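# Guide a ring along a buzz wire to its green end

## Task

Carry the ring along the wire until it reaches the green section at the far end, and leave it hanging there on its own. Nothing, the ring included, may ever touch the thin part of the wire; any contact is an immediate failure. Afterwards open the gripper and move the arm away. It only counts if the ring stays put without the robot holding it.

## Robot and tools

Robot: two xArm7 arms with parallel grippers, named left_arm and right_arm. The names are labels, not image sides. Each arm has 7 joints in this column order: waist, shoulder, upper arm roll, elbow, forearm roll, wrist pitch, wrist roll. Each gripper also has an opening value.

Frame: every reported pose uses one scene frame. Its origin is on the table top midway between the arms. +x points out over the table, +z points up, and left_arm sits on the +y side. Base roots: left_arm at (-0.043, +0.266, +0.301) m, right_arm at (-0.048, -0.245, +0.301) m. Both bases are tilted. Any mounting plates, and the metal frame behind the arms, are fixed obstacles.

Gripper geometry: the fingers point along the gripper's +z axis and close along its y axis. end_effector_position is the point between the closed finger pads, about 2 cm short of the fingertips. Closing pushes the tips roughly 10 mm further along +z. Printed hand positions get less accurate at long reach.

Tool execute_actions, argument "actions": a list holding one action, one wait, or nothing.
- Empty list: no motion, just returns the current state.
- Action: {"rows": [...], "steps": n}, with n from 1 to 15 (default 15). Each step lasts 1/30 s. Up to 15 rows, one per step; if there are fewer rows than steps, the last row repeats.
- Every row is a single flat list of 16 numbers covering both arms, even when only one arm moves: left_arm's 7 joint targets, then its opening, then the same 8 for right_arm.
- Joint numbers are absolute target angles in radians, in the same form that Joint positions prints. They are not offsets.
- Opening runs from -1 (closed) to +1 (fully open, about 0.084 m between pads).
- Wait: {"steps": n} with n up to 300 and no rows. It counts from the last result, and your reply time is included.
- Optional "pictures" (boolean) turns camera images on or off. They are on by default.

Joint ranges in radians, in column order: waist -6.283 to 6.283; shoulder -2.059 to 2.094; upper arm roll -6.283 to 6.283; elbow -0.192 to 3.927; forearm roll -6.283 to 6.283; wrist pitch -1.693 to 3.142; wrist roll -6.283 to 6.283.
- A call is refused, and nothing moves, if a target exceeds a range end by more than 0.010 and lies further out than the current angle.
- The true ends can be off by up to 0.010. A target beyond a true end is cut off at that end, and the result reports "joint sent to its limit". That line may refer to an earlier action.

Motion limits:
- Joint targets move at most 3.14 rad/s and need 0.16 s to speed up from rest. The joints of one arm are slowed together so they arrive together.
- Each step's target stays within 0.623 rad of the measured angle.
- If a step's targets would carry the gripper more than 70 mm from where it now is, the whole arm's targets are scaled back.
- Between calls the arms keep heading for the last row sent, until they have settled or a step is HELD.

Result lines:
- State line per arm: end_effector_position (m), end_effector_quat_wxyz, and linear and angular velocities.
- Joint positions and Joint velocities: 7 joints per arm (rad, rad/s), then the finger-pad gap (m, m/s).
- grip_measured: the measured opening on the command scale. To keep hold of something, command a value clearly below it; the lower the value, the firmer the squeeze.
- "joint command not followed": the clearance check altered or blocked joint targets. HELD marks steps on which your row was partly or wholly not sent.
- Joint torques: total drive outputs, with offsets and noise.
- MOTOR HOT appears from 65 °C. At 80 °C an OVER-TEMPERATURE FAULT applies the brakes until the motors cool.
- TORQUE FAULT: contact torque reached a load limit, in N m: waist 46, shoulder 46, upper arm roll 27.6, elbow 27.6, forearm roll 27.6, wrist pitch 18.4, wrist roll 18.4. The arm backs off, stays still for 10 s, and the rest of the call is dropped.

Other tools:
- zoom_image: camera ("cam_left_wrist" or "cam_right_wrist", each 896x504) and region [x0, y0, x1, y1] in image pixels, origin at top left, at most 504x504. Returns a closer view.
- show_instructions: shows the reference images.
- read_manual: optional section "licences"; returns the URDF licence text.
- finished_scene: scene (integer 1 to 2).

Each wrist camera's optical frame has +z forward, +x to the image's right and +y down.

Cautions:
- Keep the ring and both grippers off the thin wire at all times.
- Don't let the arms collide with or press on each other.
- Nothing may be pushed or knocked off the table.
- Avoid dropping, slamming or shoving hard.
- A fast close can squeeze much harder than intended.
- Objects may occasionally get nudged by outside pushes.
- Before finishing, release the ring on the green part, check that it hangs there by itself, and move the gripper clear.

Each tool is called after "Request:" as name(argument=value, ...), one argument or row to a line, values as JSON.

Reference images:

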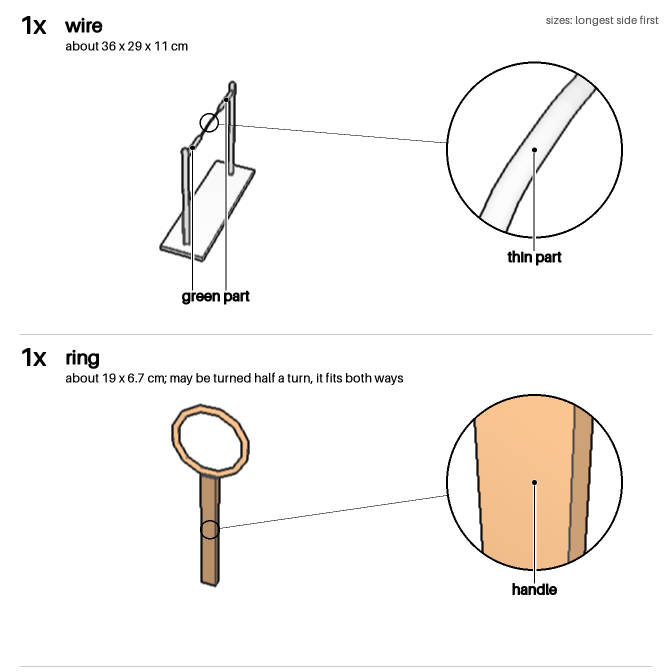

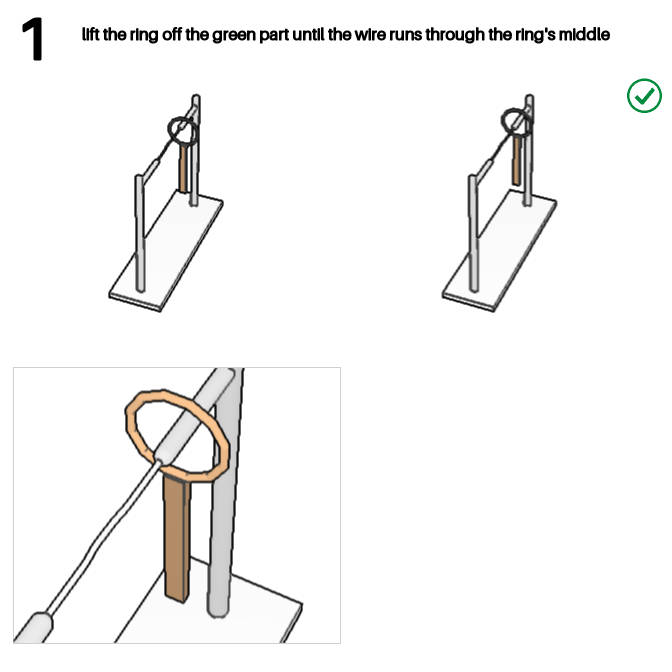

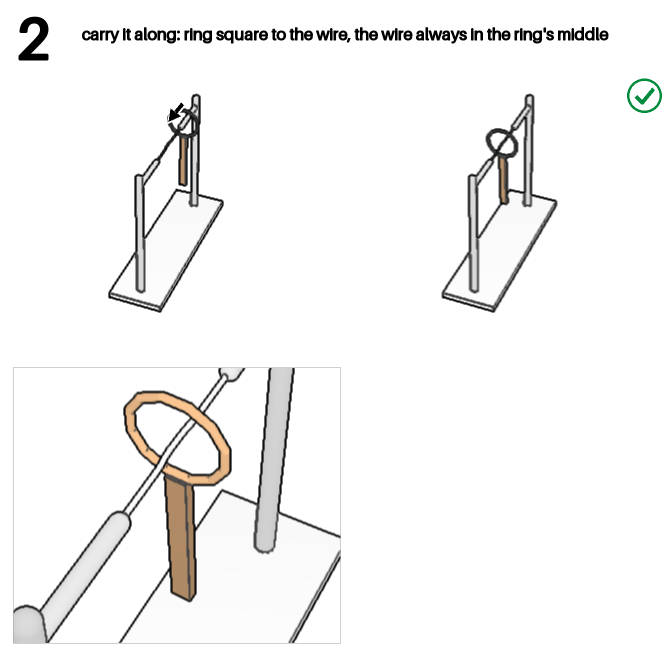

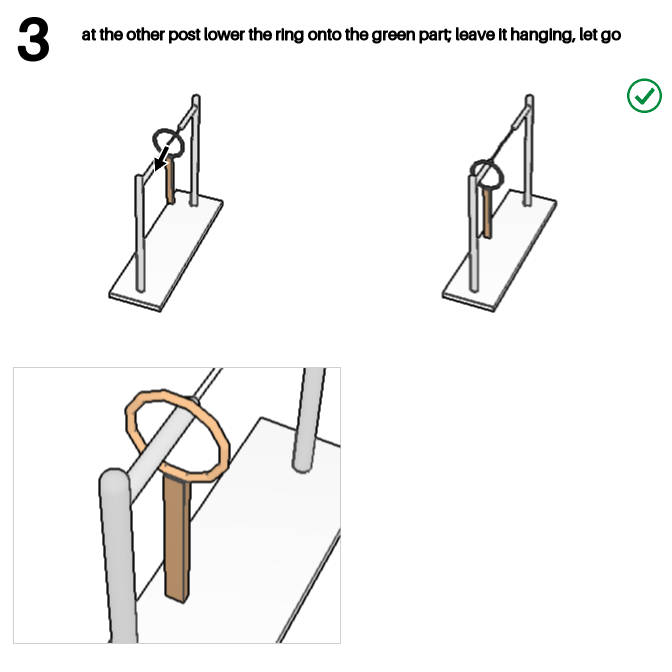

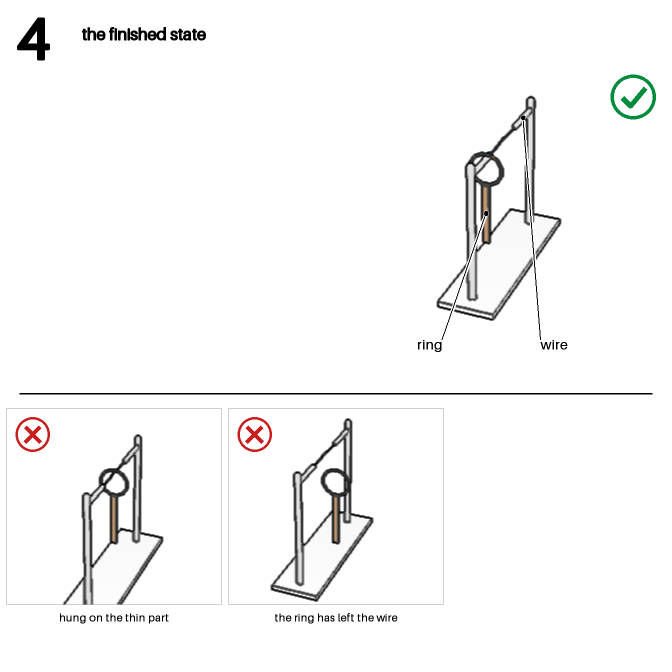

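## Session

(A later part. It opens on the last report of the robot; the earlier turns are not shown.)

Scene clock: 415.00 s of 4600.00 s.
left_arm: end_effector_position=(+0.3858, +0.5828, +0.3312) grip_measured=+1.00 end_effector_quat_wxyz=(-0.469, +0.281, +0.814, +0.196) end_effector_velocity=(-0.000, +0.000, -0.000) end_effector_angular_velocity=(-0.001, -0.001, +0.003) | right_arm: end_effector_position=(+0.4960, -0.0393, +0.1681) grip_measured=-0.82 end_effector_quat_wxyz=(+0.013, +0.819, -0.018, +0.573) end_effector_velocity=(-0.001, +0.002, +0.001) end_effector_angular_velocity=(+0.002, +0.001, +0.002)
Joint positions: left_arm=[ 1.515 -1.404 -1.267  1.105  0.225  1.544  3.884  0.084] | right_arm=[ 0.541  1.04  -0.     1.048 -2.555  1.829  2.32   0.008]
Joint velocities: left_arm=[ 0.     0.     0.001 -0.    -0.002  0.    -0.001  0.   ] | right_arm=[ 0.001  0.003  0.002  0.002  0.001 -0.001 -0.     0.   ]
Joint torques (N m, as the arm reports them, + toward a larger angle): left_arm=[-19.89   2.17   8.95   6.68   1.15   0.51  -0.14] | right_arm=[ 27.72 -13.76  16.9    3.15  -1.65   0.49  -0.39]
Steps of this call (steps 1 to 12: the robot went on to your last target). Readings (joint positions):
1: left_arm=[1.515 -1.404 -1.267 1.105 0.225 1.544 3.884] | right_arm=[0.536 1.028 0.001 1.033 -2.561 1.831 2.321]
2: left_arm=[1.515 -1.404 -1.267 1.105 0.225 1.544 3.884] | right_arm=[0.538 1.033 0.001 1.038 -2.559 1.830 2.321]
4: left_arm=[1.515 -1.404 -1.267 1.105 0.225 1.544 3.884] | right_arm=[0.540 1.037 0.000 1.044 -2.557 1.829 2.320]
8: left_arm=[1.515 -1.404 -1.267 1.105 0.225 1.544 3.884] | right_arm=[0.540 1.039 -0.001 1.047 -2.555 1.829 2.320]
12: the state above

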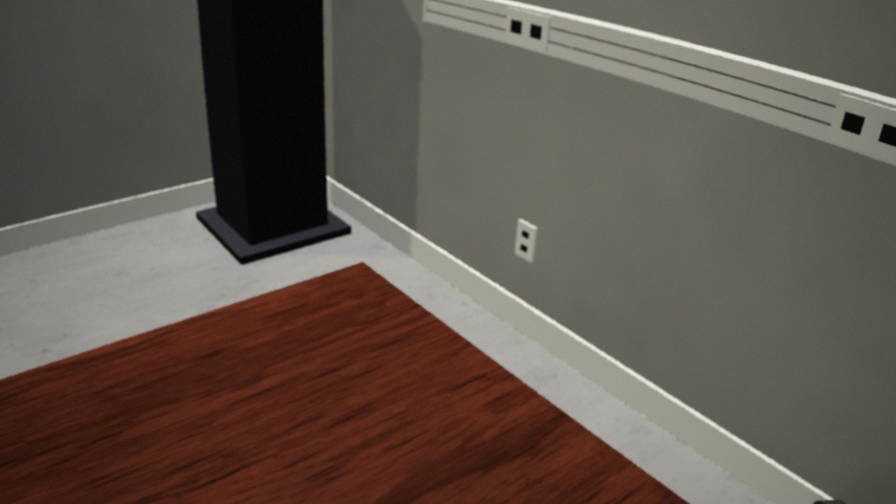

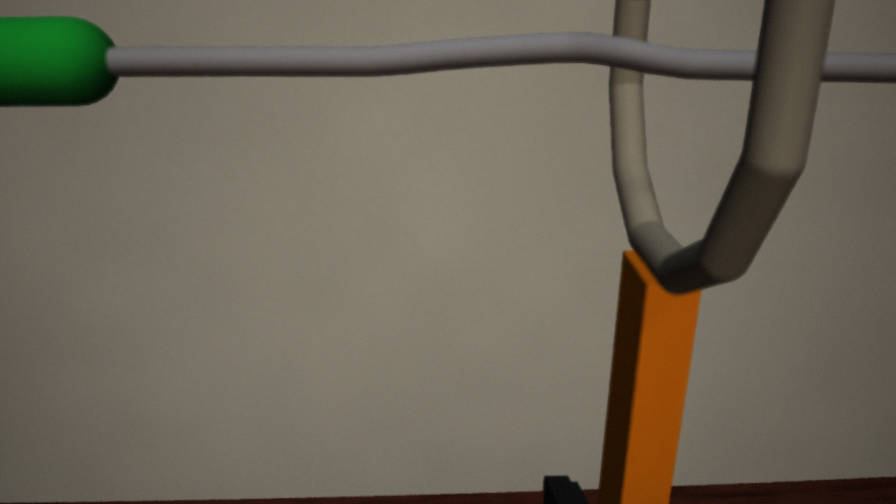

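Request:
execute_actions(
  actions=[
    {"rows":[[1.515,-1.404,-1.267,1.105,0.225,1.544,3.884,1,0.546,1.053,0,1.065,-2.5505,1.8255,2.317,-1],[1.515,-1.404,-1.267,1.105,0.225,1.544,3.884,1,0.551,1.066,0,1.082,-2.546,1.822,2.315,-1],[1.515,-1.404,-1.267,1.105,0.225,1.544,3.884,1,0.5565,1.079,0,1.0995,-2.541,1.819,2.312,-1],[1.515,-1.404,-1.267,1.105,0.225,1.544,3.884,1,0.562,1.092,0,1.117,-2.537,1.815,2.309,-1],[1.515,-1.404,-1.267,1.105,0.225,1.544,3.884,1,0.567,1.105,0,1.134,-2.532,1.812,2.307,-1],[1.515,-1.404,-1.267,1.105,0.225,1.544,3.884,1,0.572,1.1175,0,1.151,-2.5275,1.8085,2.304,-1],[1.515,-1.404,-1.267,1.105,0.225,1.544,3.884,1,0.577,1.130,0,1.168,-2.523,1.805,2.301,-1],[1.515,-1.404,-1.267,1.105,0.225,1.544,3.884,1,0.582,1.143,0,1.186,-2.518,1.802,2.299,-1],[1.515,-1.404,-1.267,1.105,0.225,1.544,3.884,1,0.5875,1.156,0,1.203,-2.514,1.798,2.296,-1],[1.515,-1.404,-1.267,1.105,0.225,1.544,3.884,1,0.593,1.169,0,1.22,-2.509,1.795,2.293,-1],[1.515,-1.404,-1.267,1.105,0.225,1.544,3.884,1,0.598,1.182,0,1.237,-2.505,1.791,2.291,-1],[1.515,-1.404,-1.267,1.105,0.225,1.544,3.884,1,0.603,1.195,0,1.2545,-2.5,1.788,2.288,-1]],"steps":12},
  ],
  pictures=false,
)

Request:
execute_actions(
  actions=[
    {"rows":[[1.515,-1.404,-1.267,1.105,0.225,1.544,3.884,1,0.607,1.2086,0,1.274,-2.4966,1.7834,2.284,-1],[1.515,-1.404,-1.267,1.105,0.225,1.544,3.884,1,0.6115,1.222,0,1.294,-2.493,1.779,2.28,-1],[1.515,-1.404,-1.267,1.105,0.225,1.544,3.884,1,0.616,1.236,0,1.314,-2.49,1.774,2.2755,-1],[1.515,-1.404,-1.267,1.105,0.225,1.544,3.884,1,0.62,1.249,0,1.334,-2.486,1.77,2.271,-1],[1.515,-1.404,-1.267,1.105,0.225,1.544,3.884,1,0.624,1.263,0,1.3535,-2.483,1.765,2.267,-1],[1.515,-1.404,-1.267,1.105,0.225,1.544,3.884,1,0.6285,1.2765,0,1.373,-2.4795,1.7605,2.263,-1],[1.515,-1.404,-1.267,1.105,0.225,1.544,3.884,1,0.633,1.29,0,1.393,-2.476,1.756,2.259,-1],[1.515,-1.404,-1.267,1.105,0.225,1.544,3.884,1,0.637,1.304,0,1.413,-2.473,1.751,2.255,-1],[1.515,-1.404,-1.267,1.105,0.225,1.544,3.884,1,0.641,1.317,0,1.4325,-2.469,1.747,2.2505,-1],[1.515,-1.404,-1.267,1.105,0.225,1.544,3.884,1,0.6455,1.331,0,1.452,-2.466,1.742,2.246,-1],[1.515,-1.404,-1.267,1.105,0.225,1.544,3.884,1,0.65,1.344,0,1.472,-2.462,1.7375,2.242,-1],[1.515,-1.404,-1.267,1.105,0.225,1.544,3.884,1,0.654,1.358,0,1.492,-2.459,1.733,2.238,-1]],"steps":15},
  ],
  pictures=false,
)

Request:
execute_actions(
  actions=[
    {"steps":12},
  ],
)

Scene clock: 446.90 s of 4600.00 s.
left_arm: end_effector_position=(+0.3858, +0.5828, +0.3312) grip_measured=+1.00 end_effector_quat_wxyz=(-0.469, +0.281, +0.814, +0.196) end_effector_velocity=(-0.000, -0.000, -0.000) end_effector_angular_velocity=(+0.000, +0.001, +0.001) | right_arm: end_effector_position=(+0.4986, -0.0015, +0.1682) grip_measured=-0.82 end_effector_quat_wxyz=(+0.013, +0.819, -0.018, +0.573) end_effector_velocity=(+0.003, +0.138, +0.001) end_effector_angular_velocity=(+0.002, +0.001, +0.001)
Joint positions: left_arm=[ 1.515 -1.404 -1.267  1.105  0.225  1.544  3.884  0.084] | right_arm=[ 0.582  1.142  0.     1.184 -2.519  1.802  2.299  0.008]
Joint velocities: left_arm=[ 0.    -0.     0.    -0.001 -0.     0.001 -0.     0.   ] | right_arm=[ 0.153  0.379 -0.002  0.504  0.133 -0.101 -0.078 -0.   ]
Joint torques (N m, as the arm reports them, + toward a larger angle): left_arm=[-20.32   3.19   9.17   6.32   0.95   0.89  -0.46] | right_arm=[ 29.07 -14.32  17.32   3.95  -1.5    0.65  -0.41]
Steps of this call (steps 1 to 30: the robot went on to your last target; steps 31 to 90: nothing new was sent; then 28.50 s passed at rest; steps 91 to 102: all 12 steps of this action). Readings (joint positions):
91: left_arm=[1.515 -1.404 -1.267 1.105 0.225 1.544 3.884] | right_arm=[0.541 1.040 -0.000 1.048 -2.555 1.829 2.320]
92: left_arm=[1.515 -1.404 -1.267 1.105 0.225 1.544 3.884] | right_arm=[0.542 1.042 -0.000 1.050 -2.554 1.829 2.320]
94: left_arm=[1.515 -1.404 -1.267 1.105 0.225 1.544 3.884] | right_arm=[0.545 1.052 -0.001 1.064 -2.550 1.826 2.317]
98: left_arm=[1.515 -1.404 -1.267 1.105 0.225 1.544 3.884] | right_arm=[0.562 1.093 0.000 1.118 -2.536 1.815 2.309]
102: the state above

Scene clock: 447.40 s of 4600.00 s.
left_arm: end_effector_position=(+0.3858, +0.5828, +0.3312) grip_measured=+1.00 end_effector_quat_wxyz=(-0.469, +0.281, +0.814, +0.196) end_effector_velocity=(+0.001, -0.000, -0.000) end_effector_angular_velocity=(-0.001, -0.001, -0.002) | right_arm: end_effector_position=(+0.5011, +0.0673, +0.1685) grip_measured=-0.82 end_effector_quat_wxyz=(+0.012, +0.819, -0.018, +0.573) end_effector_velocity=(-0.010, +0.099, +0.007) end_effector_angular_velocity=(+0.017, +0.002, +0.019)
Joint positions: left_arm=[ 1.515 -1.404 -1.267  1.105  0.225  1.544  3.884  0.084] | right_arm=[ 0.648  1.337  0.     1.462 -2.464  1.74   2.244  0.008]
Joint velocities: left_arm=[-0.     0.    -0.     0.    -0.    -0.002  0.    -0.   ] | right_arm=[ 0.091  0.271  0.012  0.378  0.064 -0.09  -0.079 -0.   ]
Joint torques (N m, as the arm reports them, + toward a larger angle): left_arm=[-19.97   2.41   8.98   6.21   1.24   0.66  -0.29] | right_arm=[ 29.13 -18.29  15.85   4.28  -1.19   0.9    0.1 ]
Steps of this call (steps 1 to 15: all 15 steps of this action). Readings (joint positions):
1: left_arm=[1.515 -1.404 -1.267 1.105 0.225 1.544 3.884] | right_arm=[0.587 1.155 0.000 1.201 -2.514 1.799 2.296]
2: left_arm=[1.515 -1.404 -1.267 1.105 0.225 1.544 3.884] | right_arm=[0.592 1.167 0.000 1.218 -2.510 1.795 2.294]
4: left_arm=[1.515 -1.404 -1.267 1.105 0.225 1.544 3.884] | right_arm=[0.602 1.193 0.000 1.254 -2.502 1.787 2.287]
8: left_arm=[1.515 -1.404 -1.267 1.105 0.225 1.544 3.884] | right_arm=[0.619 1.247 0.000 1.330 -2.487 1.770 2.272]
15: the state above

Scene clock: 447.80 s of 4600.00 s.
left_arm: end_effector_position=(+0.3858, +0.5828, +0.3312) grip_measured=+1.00 end_effector_quat_wxyz=(-0.469, +0.281, +0.814, +0.196) end_effector_velocity=(-0.000, -0.001, -0.000) end_effector_angular_velocity=(-0.002, +0.001, -0.001) | right_arm: end_effector_position=(+0.5014, +0.0737, +0.1684) grip_measured=-0.82 end_effector_quat_wxyz=(+0.013, +0.819, -0.019, +0.573) end_effector_velocity=(-0.001, +0.002, +0.000) end_effector_angular_velocity=(+0.002, +0.002, +0.001)
Joint positions: left_arm=[ 1.515 -1.404 -1.267  1.105  0.225  1.544  3.884  0.084] | right_arm=[ 0.654  1.358 -0.     1.492 -2.459  1.733  2.238  0.008]
Joint velocities: left_arm=[-0.     0.    -0.001  0.    -0.001  0.     0.002  0.   ] | right_arm=[ 0.     0.003  0.002  0.003  0.    -0.001 -0.    -0.   ]
Joint torques (N m, as the arm reports them, + toward a larger angle): left_arm=[-20.19   2.08   8.82   6.22   1.41   0.78  -0.55] | right_arm=[ 31.07 -16.47  16.57   5.23  -1.78   0.48  -0.25]
Steps of this call (steps 1 to 12: the robot went on to your last target). Readings (joint positions):
1: left_arm=[1.515 -1.404 -1.267 1.105 0.225 1.544 3.884] | right_arm=[0.650 1.345 0.001 1.472 -2.463 1.738 2.242]
2: left_arm=[1.515 -1.404 -1.267 1.105 0.225 1.544 3.884] | right_arm=[0.652 1.350 0.001 1.479 -2.461 1.736 2.241]
4: left_arm=[1.515 -1.404 -1.267 1.105 0.225 1.544 3.884] | right_arm=[0.653 1.355 0.000 1.486 -2.460 1.734 2.239]
8: left_arm=[1.515 -1.404 -1.267 1.105 0.225 1.544 3.884] | right_arm=[0.653 1.357 -0.001 1.491 -2.459 1.733 2.238]
12: the state above

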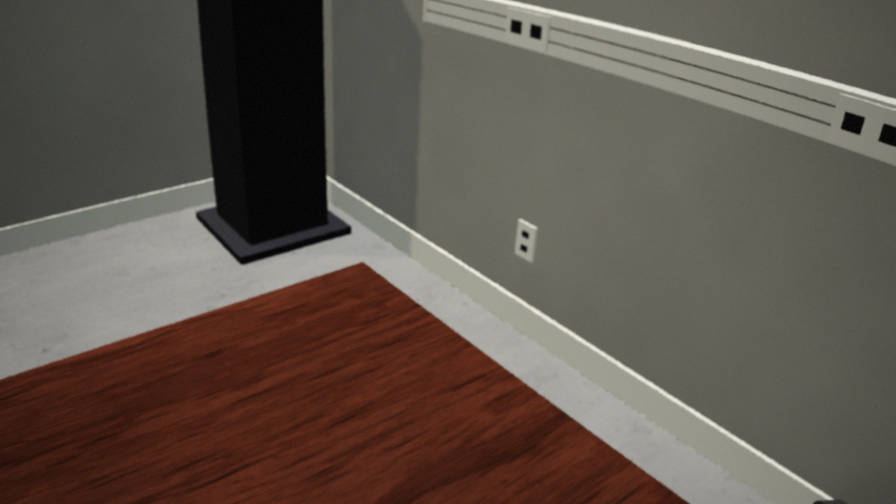

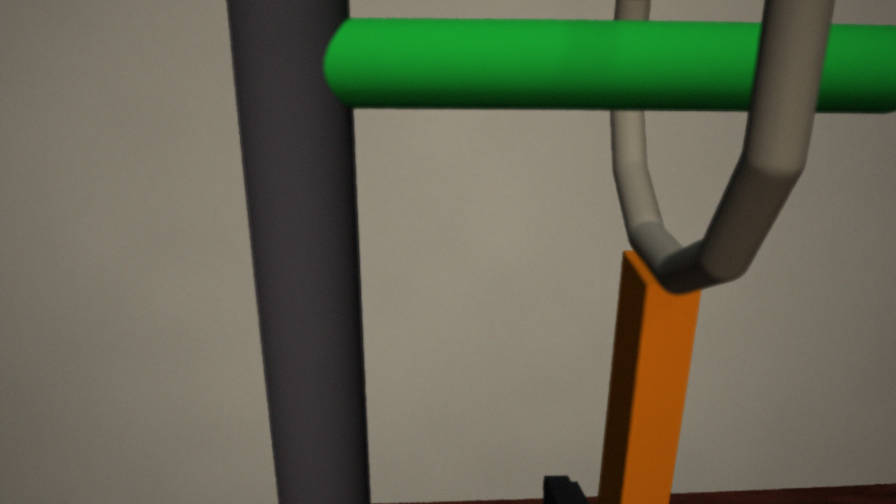

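Request:
execute_actions(
  actions=[
    {"rows":[[1.515,-1.404,-1.267,1.105,0.225,1.544,3.884,1,0.644,1.3665,0,1.5,-2.469,1.733,2.2395,-1],[1.515,-1.404,-1.267,1.105,0.225,1.544,3.884,1,0.644,1.3665,0,1.5,-2.469,1.733,2.2395,-1],[1.515,-1.404,-1.267,1.105,0.225,1.544,3.884,1,0.634,1.375,0,1.5075,-2.4785,1.733,2.241,-1],[1.515,-1.404,-1.267,1.105,0.225,1.544,3.884,1,0.634,1.375,0,1.5075,-2.4785,1.733,2.241,-1],[1.515,-1.404,-1.267,1.105,0.225,1.544,3.884,1,0.624,1.3835,0,1.515,-2.488,1.7325,2.2425,-1],[1.515,-1.404,-1.267,1.105,0.225,1.544,3.884,1,0.624,1.3835,0,1.515,-2.488,1.7325,2.2425,-1],[1.515,-1.404,-1.267,1.105,0.225,1.544,3.884,1,0.614,1.392,0,1.523,-2.498,1.7325,2.244,-1]],"steps":15},
  ],
  pictures=false,
)

Request:
execute_actions(
  actions=[
    {"rows":[[1.515,-1.404,-1.267,1.105,0.225,1.544,3.884,1,0.614,1.392,0,1.523,-2.498,1.7325,2.244,-0.8],[1.515,-1.404,-1.267,1.105,0.225,1.544,3.884,1,0.614,1.392,0,1.523,-2.498,1.7325,2.244,-0.7],[1.515,-1.404,-1.267,1.105,0.225,1.544,3.884,1,0.614,1.392,0,1.523,-2.498,1.7325,2.244,-0.55],[1.515,-1.404,-1.267,1.105,0.225,1.544,3.884,1,0.614,1.392,0,1.523,-2.498,1.7325,2.244,-0.4],[1.515,-1.404,-1.267,1.105,0.225,1.544,3.884,1,0.614,1.392,0,1.523,-2.498,1.7325,2.244,-0.2]],"steps":15},
  ],
)

Scene clock: 484.53 s of 4600.00 s.
left_arm: end_effector_position=(+0.3858, +0.5828, +0.3312) grip_measured=+1.00 end_effector_quat_wxyz=(-0.469, +0.281, +0.814, +0.196) end_effector_velocity=(+0.000, -0.000, -0.000) end_effector_angular_velocity=(-0.001, -0.000, -0.000) | right_arm: end_effector_position=(+0.5012, +0.0736, +0.1487) grip_measured=-0.82 end_effector_quat_wxyz=(+0.013, +0.819, -0.018, +0.573) end_effector_velocity=(+0.002, +0.006, +0.005) end_effector_angular_velocity=(+0.017, -0.009, +0.000)
Joint positions: left_arm=[ 1.515 -1.404 -1.267  1.105  0.225  1.544  3.884  0.084] | right_arm=[ 0.615  1.391 -0.     1.522 -2.497  1.733  2.244  0.008]
Joint velocities: left_arm=[-0.    -0.    -0.001  0.    -0.001 -0.     0.    -0.   ] | right_arm=[-0.002  0.005  0.011  0.013 -0.014  0.     0.002  0.   ]
Joint torques (N m, as the arm reports them, + toward a larger angle): left_arm=[-20.24   2.78   8.88   6.26   1.28   0.71  -0.36] | right_arm=[ 31.57 -16.06  16.26   4.68  -1.33   0.42  -0.33]
Steps of this call (steps 1 to 30: the robot went on to your last target; steps 31 to 90: nothing new was sent; then 33.23 s passed at rest; steps 91 to 105: all 15 steps of this action). Readings (joint positions):
91: left_arm=[1.515 -1.404 -1.267 1.105 0.225 1.544 3.884] | right_arm=[0.654 1.358 0.000 1.492 -2.459 1.733 2.238]
92: left_arm=[1.515 -1.404 -1.267 1.105 0.225 1.544 3.884] | right_arm=[0.653 1.359 0.000 1.493 -2.461 1.733 2.238]
94: left_arm=[1.515 -1.404 -1.267 1.105 0.225 1.544 3.884] | right_arm=[0.648 1.363 0.001 1.498 -2.466 1.733 2.239]
98: left_arm=[1.515 -1.404 -1.267 1.105 0.225 1.544 3.884] | right_arm=[0.630 1.378 -0.000 1.510 -2.482 1.733 2.242]
105: the state above

Scene clock: 485.03 s of 4600.00 s.
left_arm: end_effector_position=(+0.3858, +0.5828, +0.3312) grip_measured=+1.00 end_effector_quat_wxyz=(-0.469, +0.281, +0.814, +0.196) end_effector_velocity=(+0.000, +0.000, +0.000) end_effector_angular_velocity=(-0.000, +0.000, -0.001) | right_arm: end_effector_position=(+0.5013, +0.0737, +0.1485) grip_measured=-0.22 end_effector_quat_wxyz=(+0.013, +0.819, -0.018, +0.573) end_effector_velocity=(+0.001, -0.001, -0.001) end_effector_angular_velocity=(-0.000, +0.000, -0.002)
Joint positions: left_arm=[ 1.515 -1.404 -1.267  1.105  0.225  1.544  3.884  0.084] | right_arm=[ 0.614  1.392  0.     1.523 -2.498  1.733  2.244  0.035]
Joint velocities: left_arm=[ 0.     0.     0.001 -0.     0.001 -0.     0.001 -0.   ] | right_arm=[-0.002  0.    -0.     0.001 -0.     0.     0.     0.003]
Joint torques (N m, as the arm reports them, + toward a larger angle): left_arm=[-20.15   2.86   9.03   6.35   1.27   0.68  -0.44] | right_arm=[ 31.1  -15.82  16.29   4.82  -1.61   0.33  -0.36]
Steps of this call (steps 1 to 15: all 15 steps of this action). Readings (joint positions):
1: left_arm=[1.515 -1.404 -1.267 1.105 0.225 1.544 3.884] | right_arm=[0.615 1.391 0.000 1.523 -2.497 1.733 2.244]
2: left_arm=[1.515 -1.404 -1.267 1.105 0.225 1.544 3.884] | right_arm=[0.615 1.391 0.000 1.523 -2.498 1.733 2.244]
4: left_arm=[1.515 -1.404 -1.267 1.105 0.225 1.544 3.884] | right_arm=[0.615 1.392 0.000 1.523 -2.498 1.733 2.244]
8: left_arm=[1.515 -1.404 -1.267 1.105 0.225 1.544 3.884] | right_arm=[0.614 1.392 0.000 1.523 -2.498 1.733 2.244]
15: the state above

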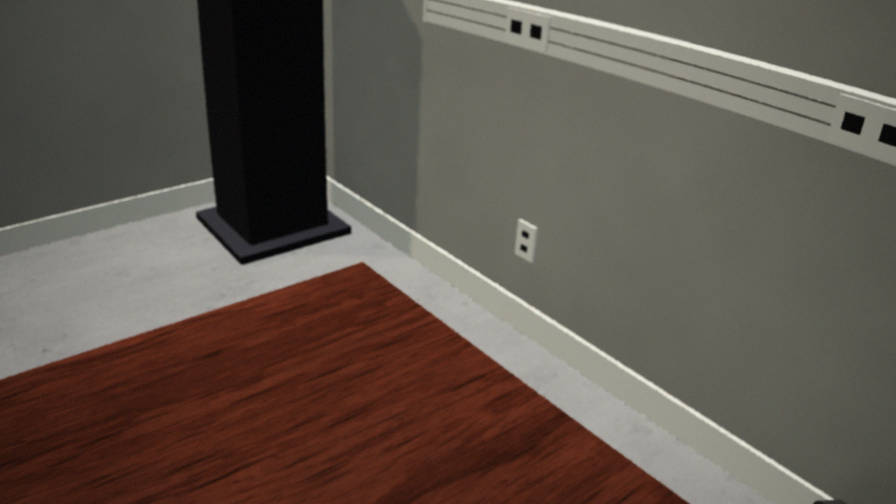

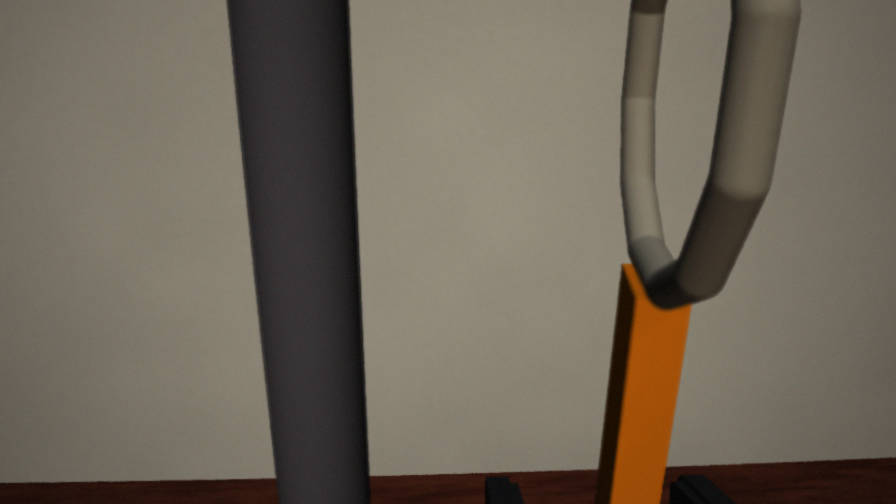

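Released; retreat.

Request:
execute_actions(
  actions=[
    {"rows":[[1.515,-1.404,-1.267,1.105,0.225,1.544,3.884,1,0.642,1.396,0,1.499,-2.466,1.754,2.263,-0.2],[1.515,-1.404,-1.267,1.105,0.225,1.544,3.884,1,0.642,1.396,0,1.499,-2.466,1.754,2.263,-0.2],[1.515,-1.404,-1.267,1.105,0.225,1.544,3.884,1,0.67,1.401,0,1.474,-2.433,1.776,2.281,-0.2],[1.515,-1.404,-1.267,1.105,0.225,1.544,3.884,1,0.67,1.401,0,1.474,-2.433,1.776,2.281,-0.2],[1.515,-1.404,-1.267,1.105,0.225,1.544,3.884,1,0.698,1.405,0,1.45,-2.401,1.798,2.3,-0.2],[1.515,-1.404,-1.267,1.105,0.225,1.544,3.884,1,0.698,1.405,0,1.45,-2.401,1.798,2.3,-0.2],[1.515,-1.404,-1.267,1.105,0.225,1.544,3.884,1,0.726,1.409,0,1.426,-2.369,1.82,2.319,-0.2],[1.515,-1.404,-1.267,1.105,0.225,1.544,3.884,1,0.726,1.409,0,1.426,-2.369,1.82,2.319,-0.2],[1.515,-1.404,-1.267,1.105,0.225,1.544,3.884,1,0.754,1.414,0,1.401,-2.336,1.842,2.337,-0.2],[1.515,-1.404,-1.267,1.105,0.225,1.544,3.884,1,0.754,1.414,0,1.401,-2.336,1.842,2.337,-0.2],[1.515,-1.404,-1.267,1.105,0.225,1.544,3.884,1,0.7825,1.418,0,1.377,-2.304,1.8635,2.356,-0.2]],"steps":15},
  ],
  pictures=false,
)

Request:
execute_actions(
  actions=[
    {"steps":15},
  ],
)

Scene clock: 503.83 s of 4600.00 s.
left_arm: end_effector_position=(+0.3858, +0.5828, +0.3312) grip_measured=+1.00 end_effector_quat_wxyz=(-0.469, +0.281, +0.814, +0.196) end_effector_velocity=(-0.000, -0.000, -0.000) end_effector_angular_velocity=(-0.001, +0.000, +0.001) | right_arm: end_effector_position=(+0.4226, +0.0801, +0.1771) grip_measured=-0.21 end_effector_quat_wxyz=(+0.010, +0.820, -0.017, +0.572) end_effector_velocity=(-0.123, +0.006, +0.044) end_effector_angular_velocity=(-0.009, -0.013, +0.046)
Joint positions: left_arm=[ 1.515 -1.404 -1.267  1.105  0.225  1.544  3.884  0.084] | right_arm=[ 0.768  1.417  0.002  1.39  -2.323  1.85   2.345  0.035]
Joint velocities: left_arm=[ 0.     0.    -0.     0.    -0.001  0.     0.    -0.   ] | right_arm=[ 0.23   0.045  0.022 -0.198  0.242  0.158  0.14   0.   ]
Joint torques (N m, as the arm reports them, + toward a larger angle): left_arm=[-20.07   2.14   8.79   6.28   1.36   1.05  -0.43] | right_arm=[ 21.67 -19.45  13.46   7.29  -1.83   0.76  -0.25]
Steps of this call (steps 1 to 15: the robot went on to your last target; steps 16 to 90: nothing new was sent; then 15.30 s passed at rest; steps 91 to 105: all 15 steps of this action). Readings (joint positions):
91: left_arm=[1.515 -1.404 -1.267 1.105 0.225 1.544 3.884] | right_arm=[0.614 1.392 -0.000 1.523 -2.498 1.733 2.244]
92: left_arm=[1.515 -1.404 -1.267 1.105 0.225 1.544 3.884] | right_arm=[0.617 1.392 -0.001 1.521 -2.494 1.736 2.247]
94: left_arm=[1.515 -1.404 -1.267 1.105 0.225 1.544 3.884] | right_arm=[0.630 1.393 -0.002 1.509 -2.478 1.747 2.256]
98: left_arm=[1.515 -1.404 -1.267 1.105 0.225 1.544 3.884] | right_arm=[0.678 1.402 0.001 1.467 -2.424 1.782 2.286]
105: the state above

Scene clock: 504.33 s of 4600.00 s.
left_arm: end_effector_position=(+0.3858, +0.5828, +0.3312) grip_measured=+1.00 end_effector_quat_wxyz=(-0.469, +0.281, +0.814, +0.196) end_effector_velocity=(+0.000, +0.000, +0.000) end_effector_angular_velocity=(+0.000, -0.002, +0.002) | right_arm: end_effector_position=(+0.4166, +0.0779, +0.1794) grip_measured=-0.21 end_effector_quat_wxyz=(+0.013, +0.819, -0.018, +0.573) end_effector_velocity=(-0.001, +0.001, +0.000) end_effector_angular_velocity=(-0.001, -0.000, +0.003)
Joint positions: left_arm=[ 1.515 -1.404 -1.267  1.105  0.225  1.544  3.884  0.084] | right_arm=[ 0.782  1.418 -0.     1.377 -2.304  1.863  2.356  0.035]
Joint velocities: left_arm=[-0.     0.     0.001  0.001 -0.001  0.001 -0.001  0.   ] | right_arm=[ 0.002  0.001  0.    -0.002  0.001  0.    -0.001 -0.   ]
Joint torques (N m, as the arm reports them, + toward a larger angle): left_arm=[-20.48   1.7    8.97   6.2    1.07   0.7   -0.42] | right_arm=[ 27.8  -16.55  16.06   5.49  -1.47   0.51  -0.32]
Steps of this call (steps 1 to 15: the robot went on to your last target). Readings (joint positions):
1: left_arm=[1.515 -1.404 -1.267 1.105 0.225 1.544 3.884] | right_arm=[0.774 1.418 0.002 1.384 -2.316 1.854 2.349]
2: left_arm=[1.515 -1.404 -1.267 1.105 0.225 1.544 3.884] | right_arm=[0.777 1.418 0.002 1.382 -2.312 1.857 2.351]
4: left_arm=[1.515 -1.404 -1.267 1.105 0.225 1.544 3.884] | right_arm=[0.780 1.418 0.000 1.379 -2.308 1.861 2.354]
8: left_arm=[1.515 -1.404 -1.267 1.105 0.225 1.544 3.884] | right_arm=[0.781 1.417 -0.001 1.378 -2.305 1.863 2.356]
15: the state above

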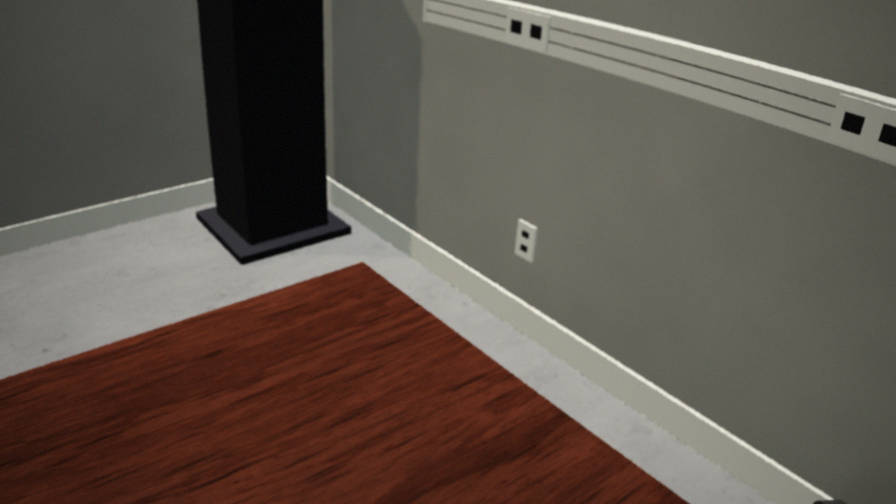

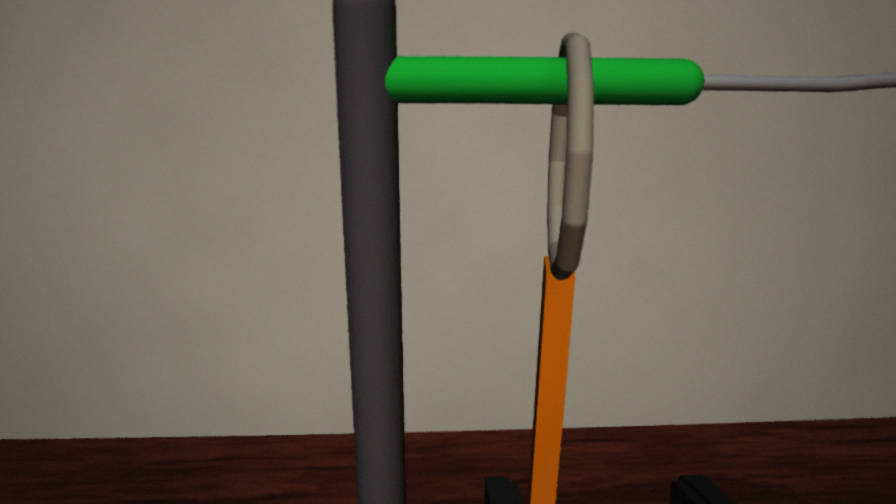

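Request:
execute_actions(
  actions=[
    {"rows":[[1.515,-1.404,-1.267,1.105,0.225,1.544,3.884,1,0.92,1.457,0,1.338,-2.143,1.898,2.436,-0.2]],"steps":15},
  ],
  pictures=false,
)

Request:
execute_actions(
  actions=[
    {"steps":10},
  ],
)

Scene clock: 519.67 s of 4600.00 s.
left_arm: end_effector_position=(+0.3858, +0.5828, +0.3312) grip_measured=+1.00 end_effector_quat_wxyz=(-0.469, +0.281, +0.814, +0.196) end_effector_velocity=(-0.000, +0.000, +0.000) end_effector_angular_velocity=(+0.001, +0.001, -0.001) | right_arm: end_effector_position=(+0.3649, +0.0819, +0.1989) grip_measured=-0.21 end_effector_quat_wxyz=(+0.011, +0.820, -0.021, +0.572) end_effector_velocity=(-0.010, +0.005, +0.004) end_effector_angular_velocity=(+0.011, +0.008, +0.013)
Joint positions: left_arm=[ 1.515 -1.404 -1.267  1.105  0.225  1.544  3.884  0.084] | right_arm=[ 0.918  1.456 -0.002  1.339 -2.144  1.898  2.436  0.035]
Joint velocities: left_arm=[-0.     0.    -0.     0.     0.001  0.001 -0.    -0.   ] | right_arm=[ 0.012  0.004  0.014 -0.006  0.009 -0.001  0.006  0.   ]
Joint torques (N m, as the arm reports them, + toward a larger angle): left_arm=[-20.23   2.35   9.29   6.57   1.09   0.97  -0.37] | right_arm=[ 25.98 -17.52  15.39   6.06  -1.18   0.58  -0.24]
Steps of this call (steps 1 to 15: the robot went on to your last target; steps 16 to 90: nothing new was sent; then 11.83 s passed at rest; steps 91 to 105: all 15 steps of this action). Readings (joint positions):
91: left_arm=[1.515 -1.404 -1.267 1.105 0.225 1.544 3.884] | right_arm=[0.783 1.418 -0.000 1.377 -2.304 1.864 2.356]
92: left_arm=[1.515 -1.404 -1.267 1.105 0.225 1.544 3.884] | right_arm=[0.787 1.419 -0.001 1.376 -2.297 1.865 2.360]
94: left_arm=[1.515 -1.404 -1.267 1.105 0.225 1.544 3.884] | right_arm=[0.827 1.429 -0.007 1.366 -2.245 1.878 2.386]
98: left_arm=[1.515 -1.404 -1.267 1.105 0.225 1.544 3.884] | right_arm=[0.912 1.456 0.008 1.338 -2.160 1.893 2.427]
105: the state above

Scene clock: 520.00 s of 4600.00 s.
left_arm: end_effector_position=(+0.3858, +0.5828, +0.3312) grip_measured=+1.00 end_effector_quat_wxyz=(-0.469, +0.281, +0.814, +0.196) end_effector_velocity=(-0.000, -0.000, +0.000) end_effector_angular_velocity=(-0.000, +0.001, +0.000) | right_arm: end_effector_position=(+0.3634, +0.0827, +0.1995) grip_measured=-0.21 end_effector_quat_wxyz=(+0.010, +0.820, -0.021, +0.572) end_effector_velocity=(-0.001, +0.001, +0.001) end_effector_angular_velocity=(-0.000, -0.000, +0.003)
Joint positions: left_arm=[ 1.515 -1.404 -1.267  1.105  0.225  1.544  3.884  0.084] | right_arm=[ 0.92   1.457 -0.     1.338 -2.143  1.898  2.436  0.035]
Joint velocities: left_arm=[ 0.    -0.    -0.     0.    -0.     0.001  0.001 -0.   ] | right_arm=[ 0.002  0.     0.001 -0.002  0.001  0.    -0.     0.   ]
Joint torques (N m, as the arm reports them, + toward a larger angle): left_arm=[-20.02   2.51   8.94   6.21   1.22   0.73  -0.32] | right_arm=[ 25.62 -17.59  15.23   6.27  -1.36   0.63  -0.31]
Steps of this call (steps 1 to 10: the robot went on to your last target). Readings (joint positions):
1: left_arm=[1.515 -1.404 -1.267 1.105 0.225 1.544 3.884] | right_arm=[0.918 1.456 -0.001 1.339 -2.144 1.898 2.436]
2: left_arm=[1.515 -1.404 -1.267 1.105 0.225 1.544 3.884] | right_arm=[0.919 1.457 -0.001 1.339 -2.144 1.898 2.436]
4: left_arm=[1.515 -1.404 -1.267 1.105 0.225 1.544 3.884] | right_arm=[0.919 1.457 -0.000 1.338 -2.143 1.898 2.436]
8: left_arm=[1.515 -1.404 -1.267 1.105 0.225 1.544 3.884] | right_arm=[0.920 1.457 -0.000 1.338 -2.143 1.898 2.436]
10: the state above

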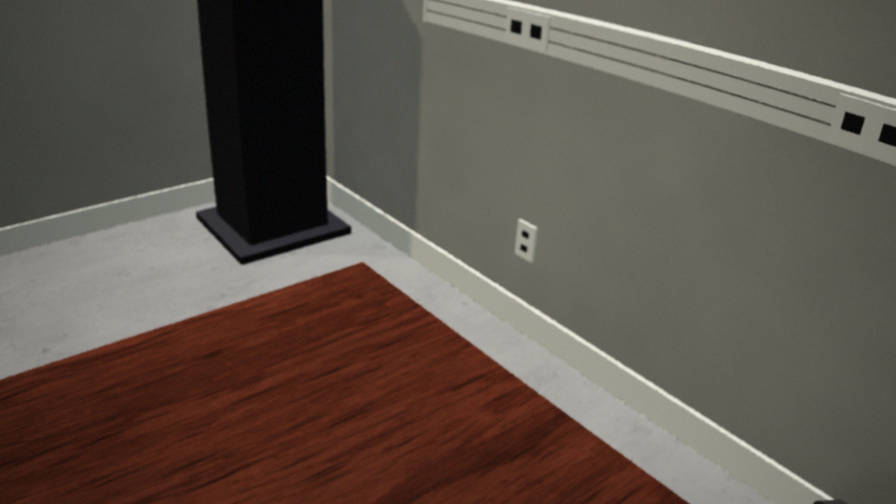

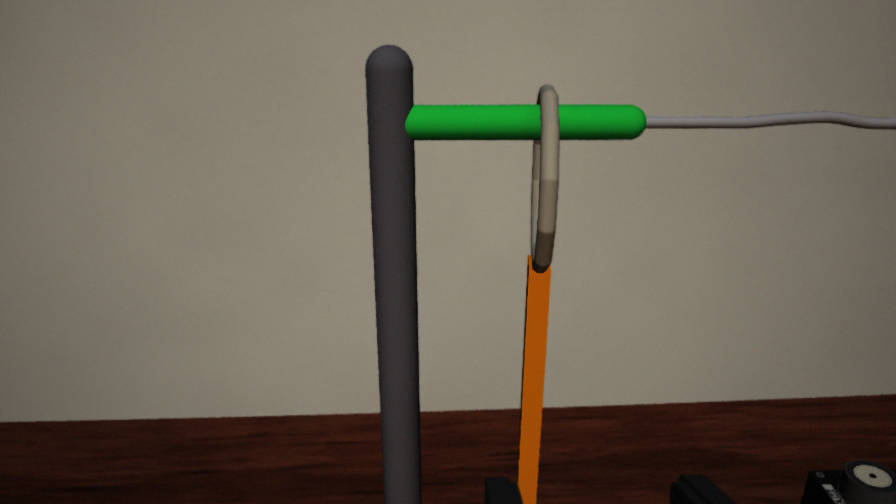

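Request:
finished_scene(
  scene=1,
)

The scene is finished: the task was done.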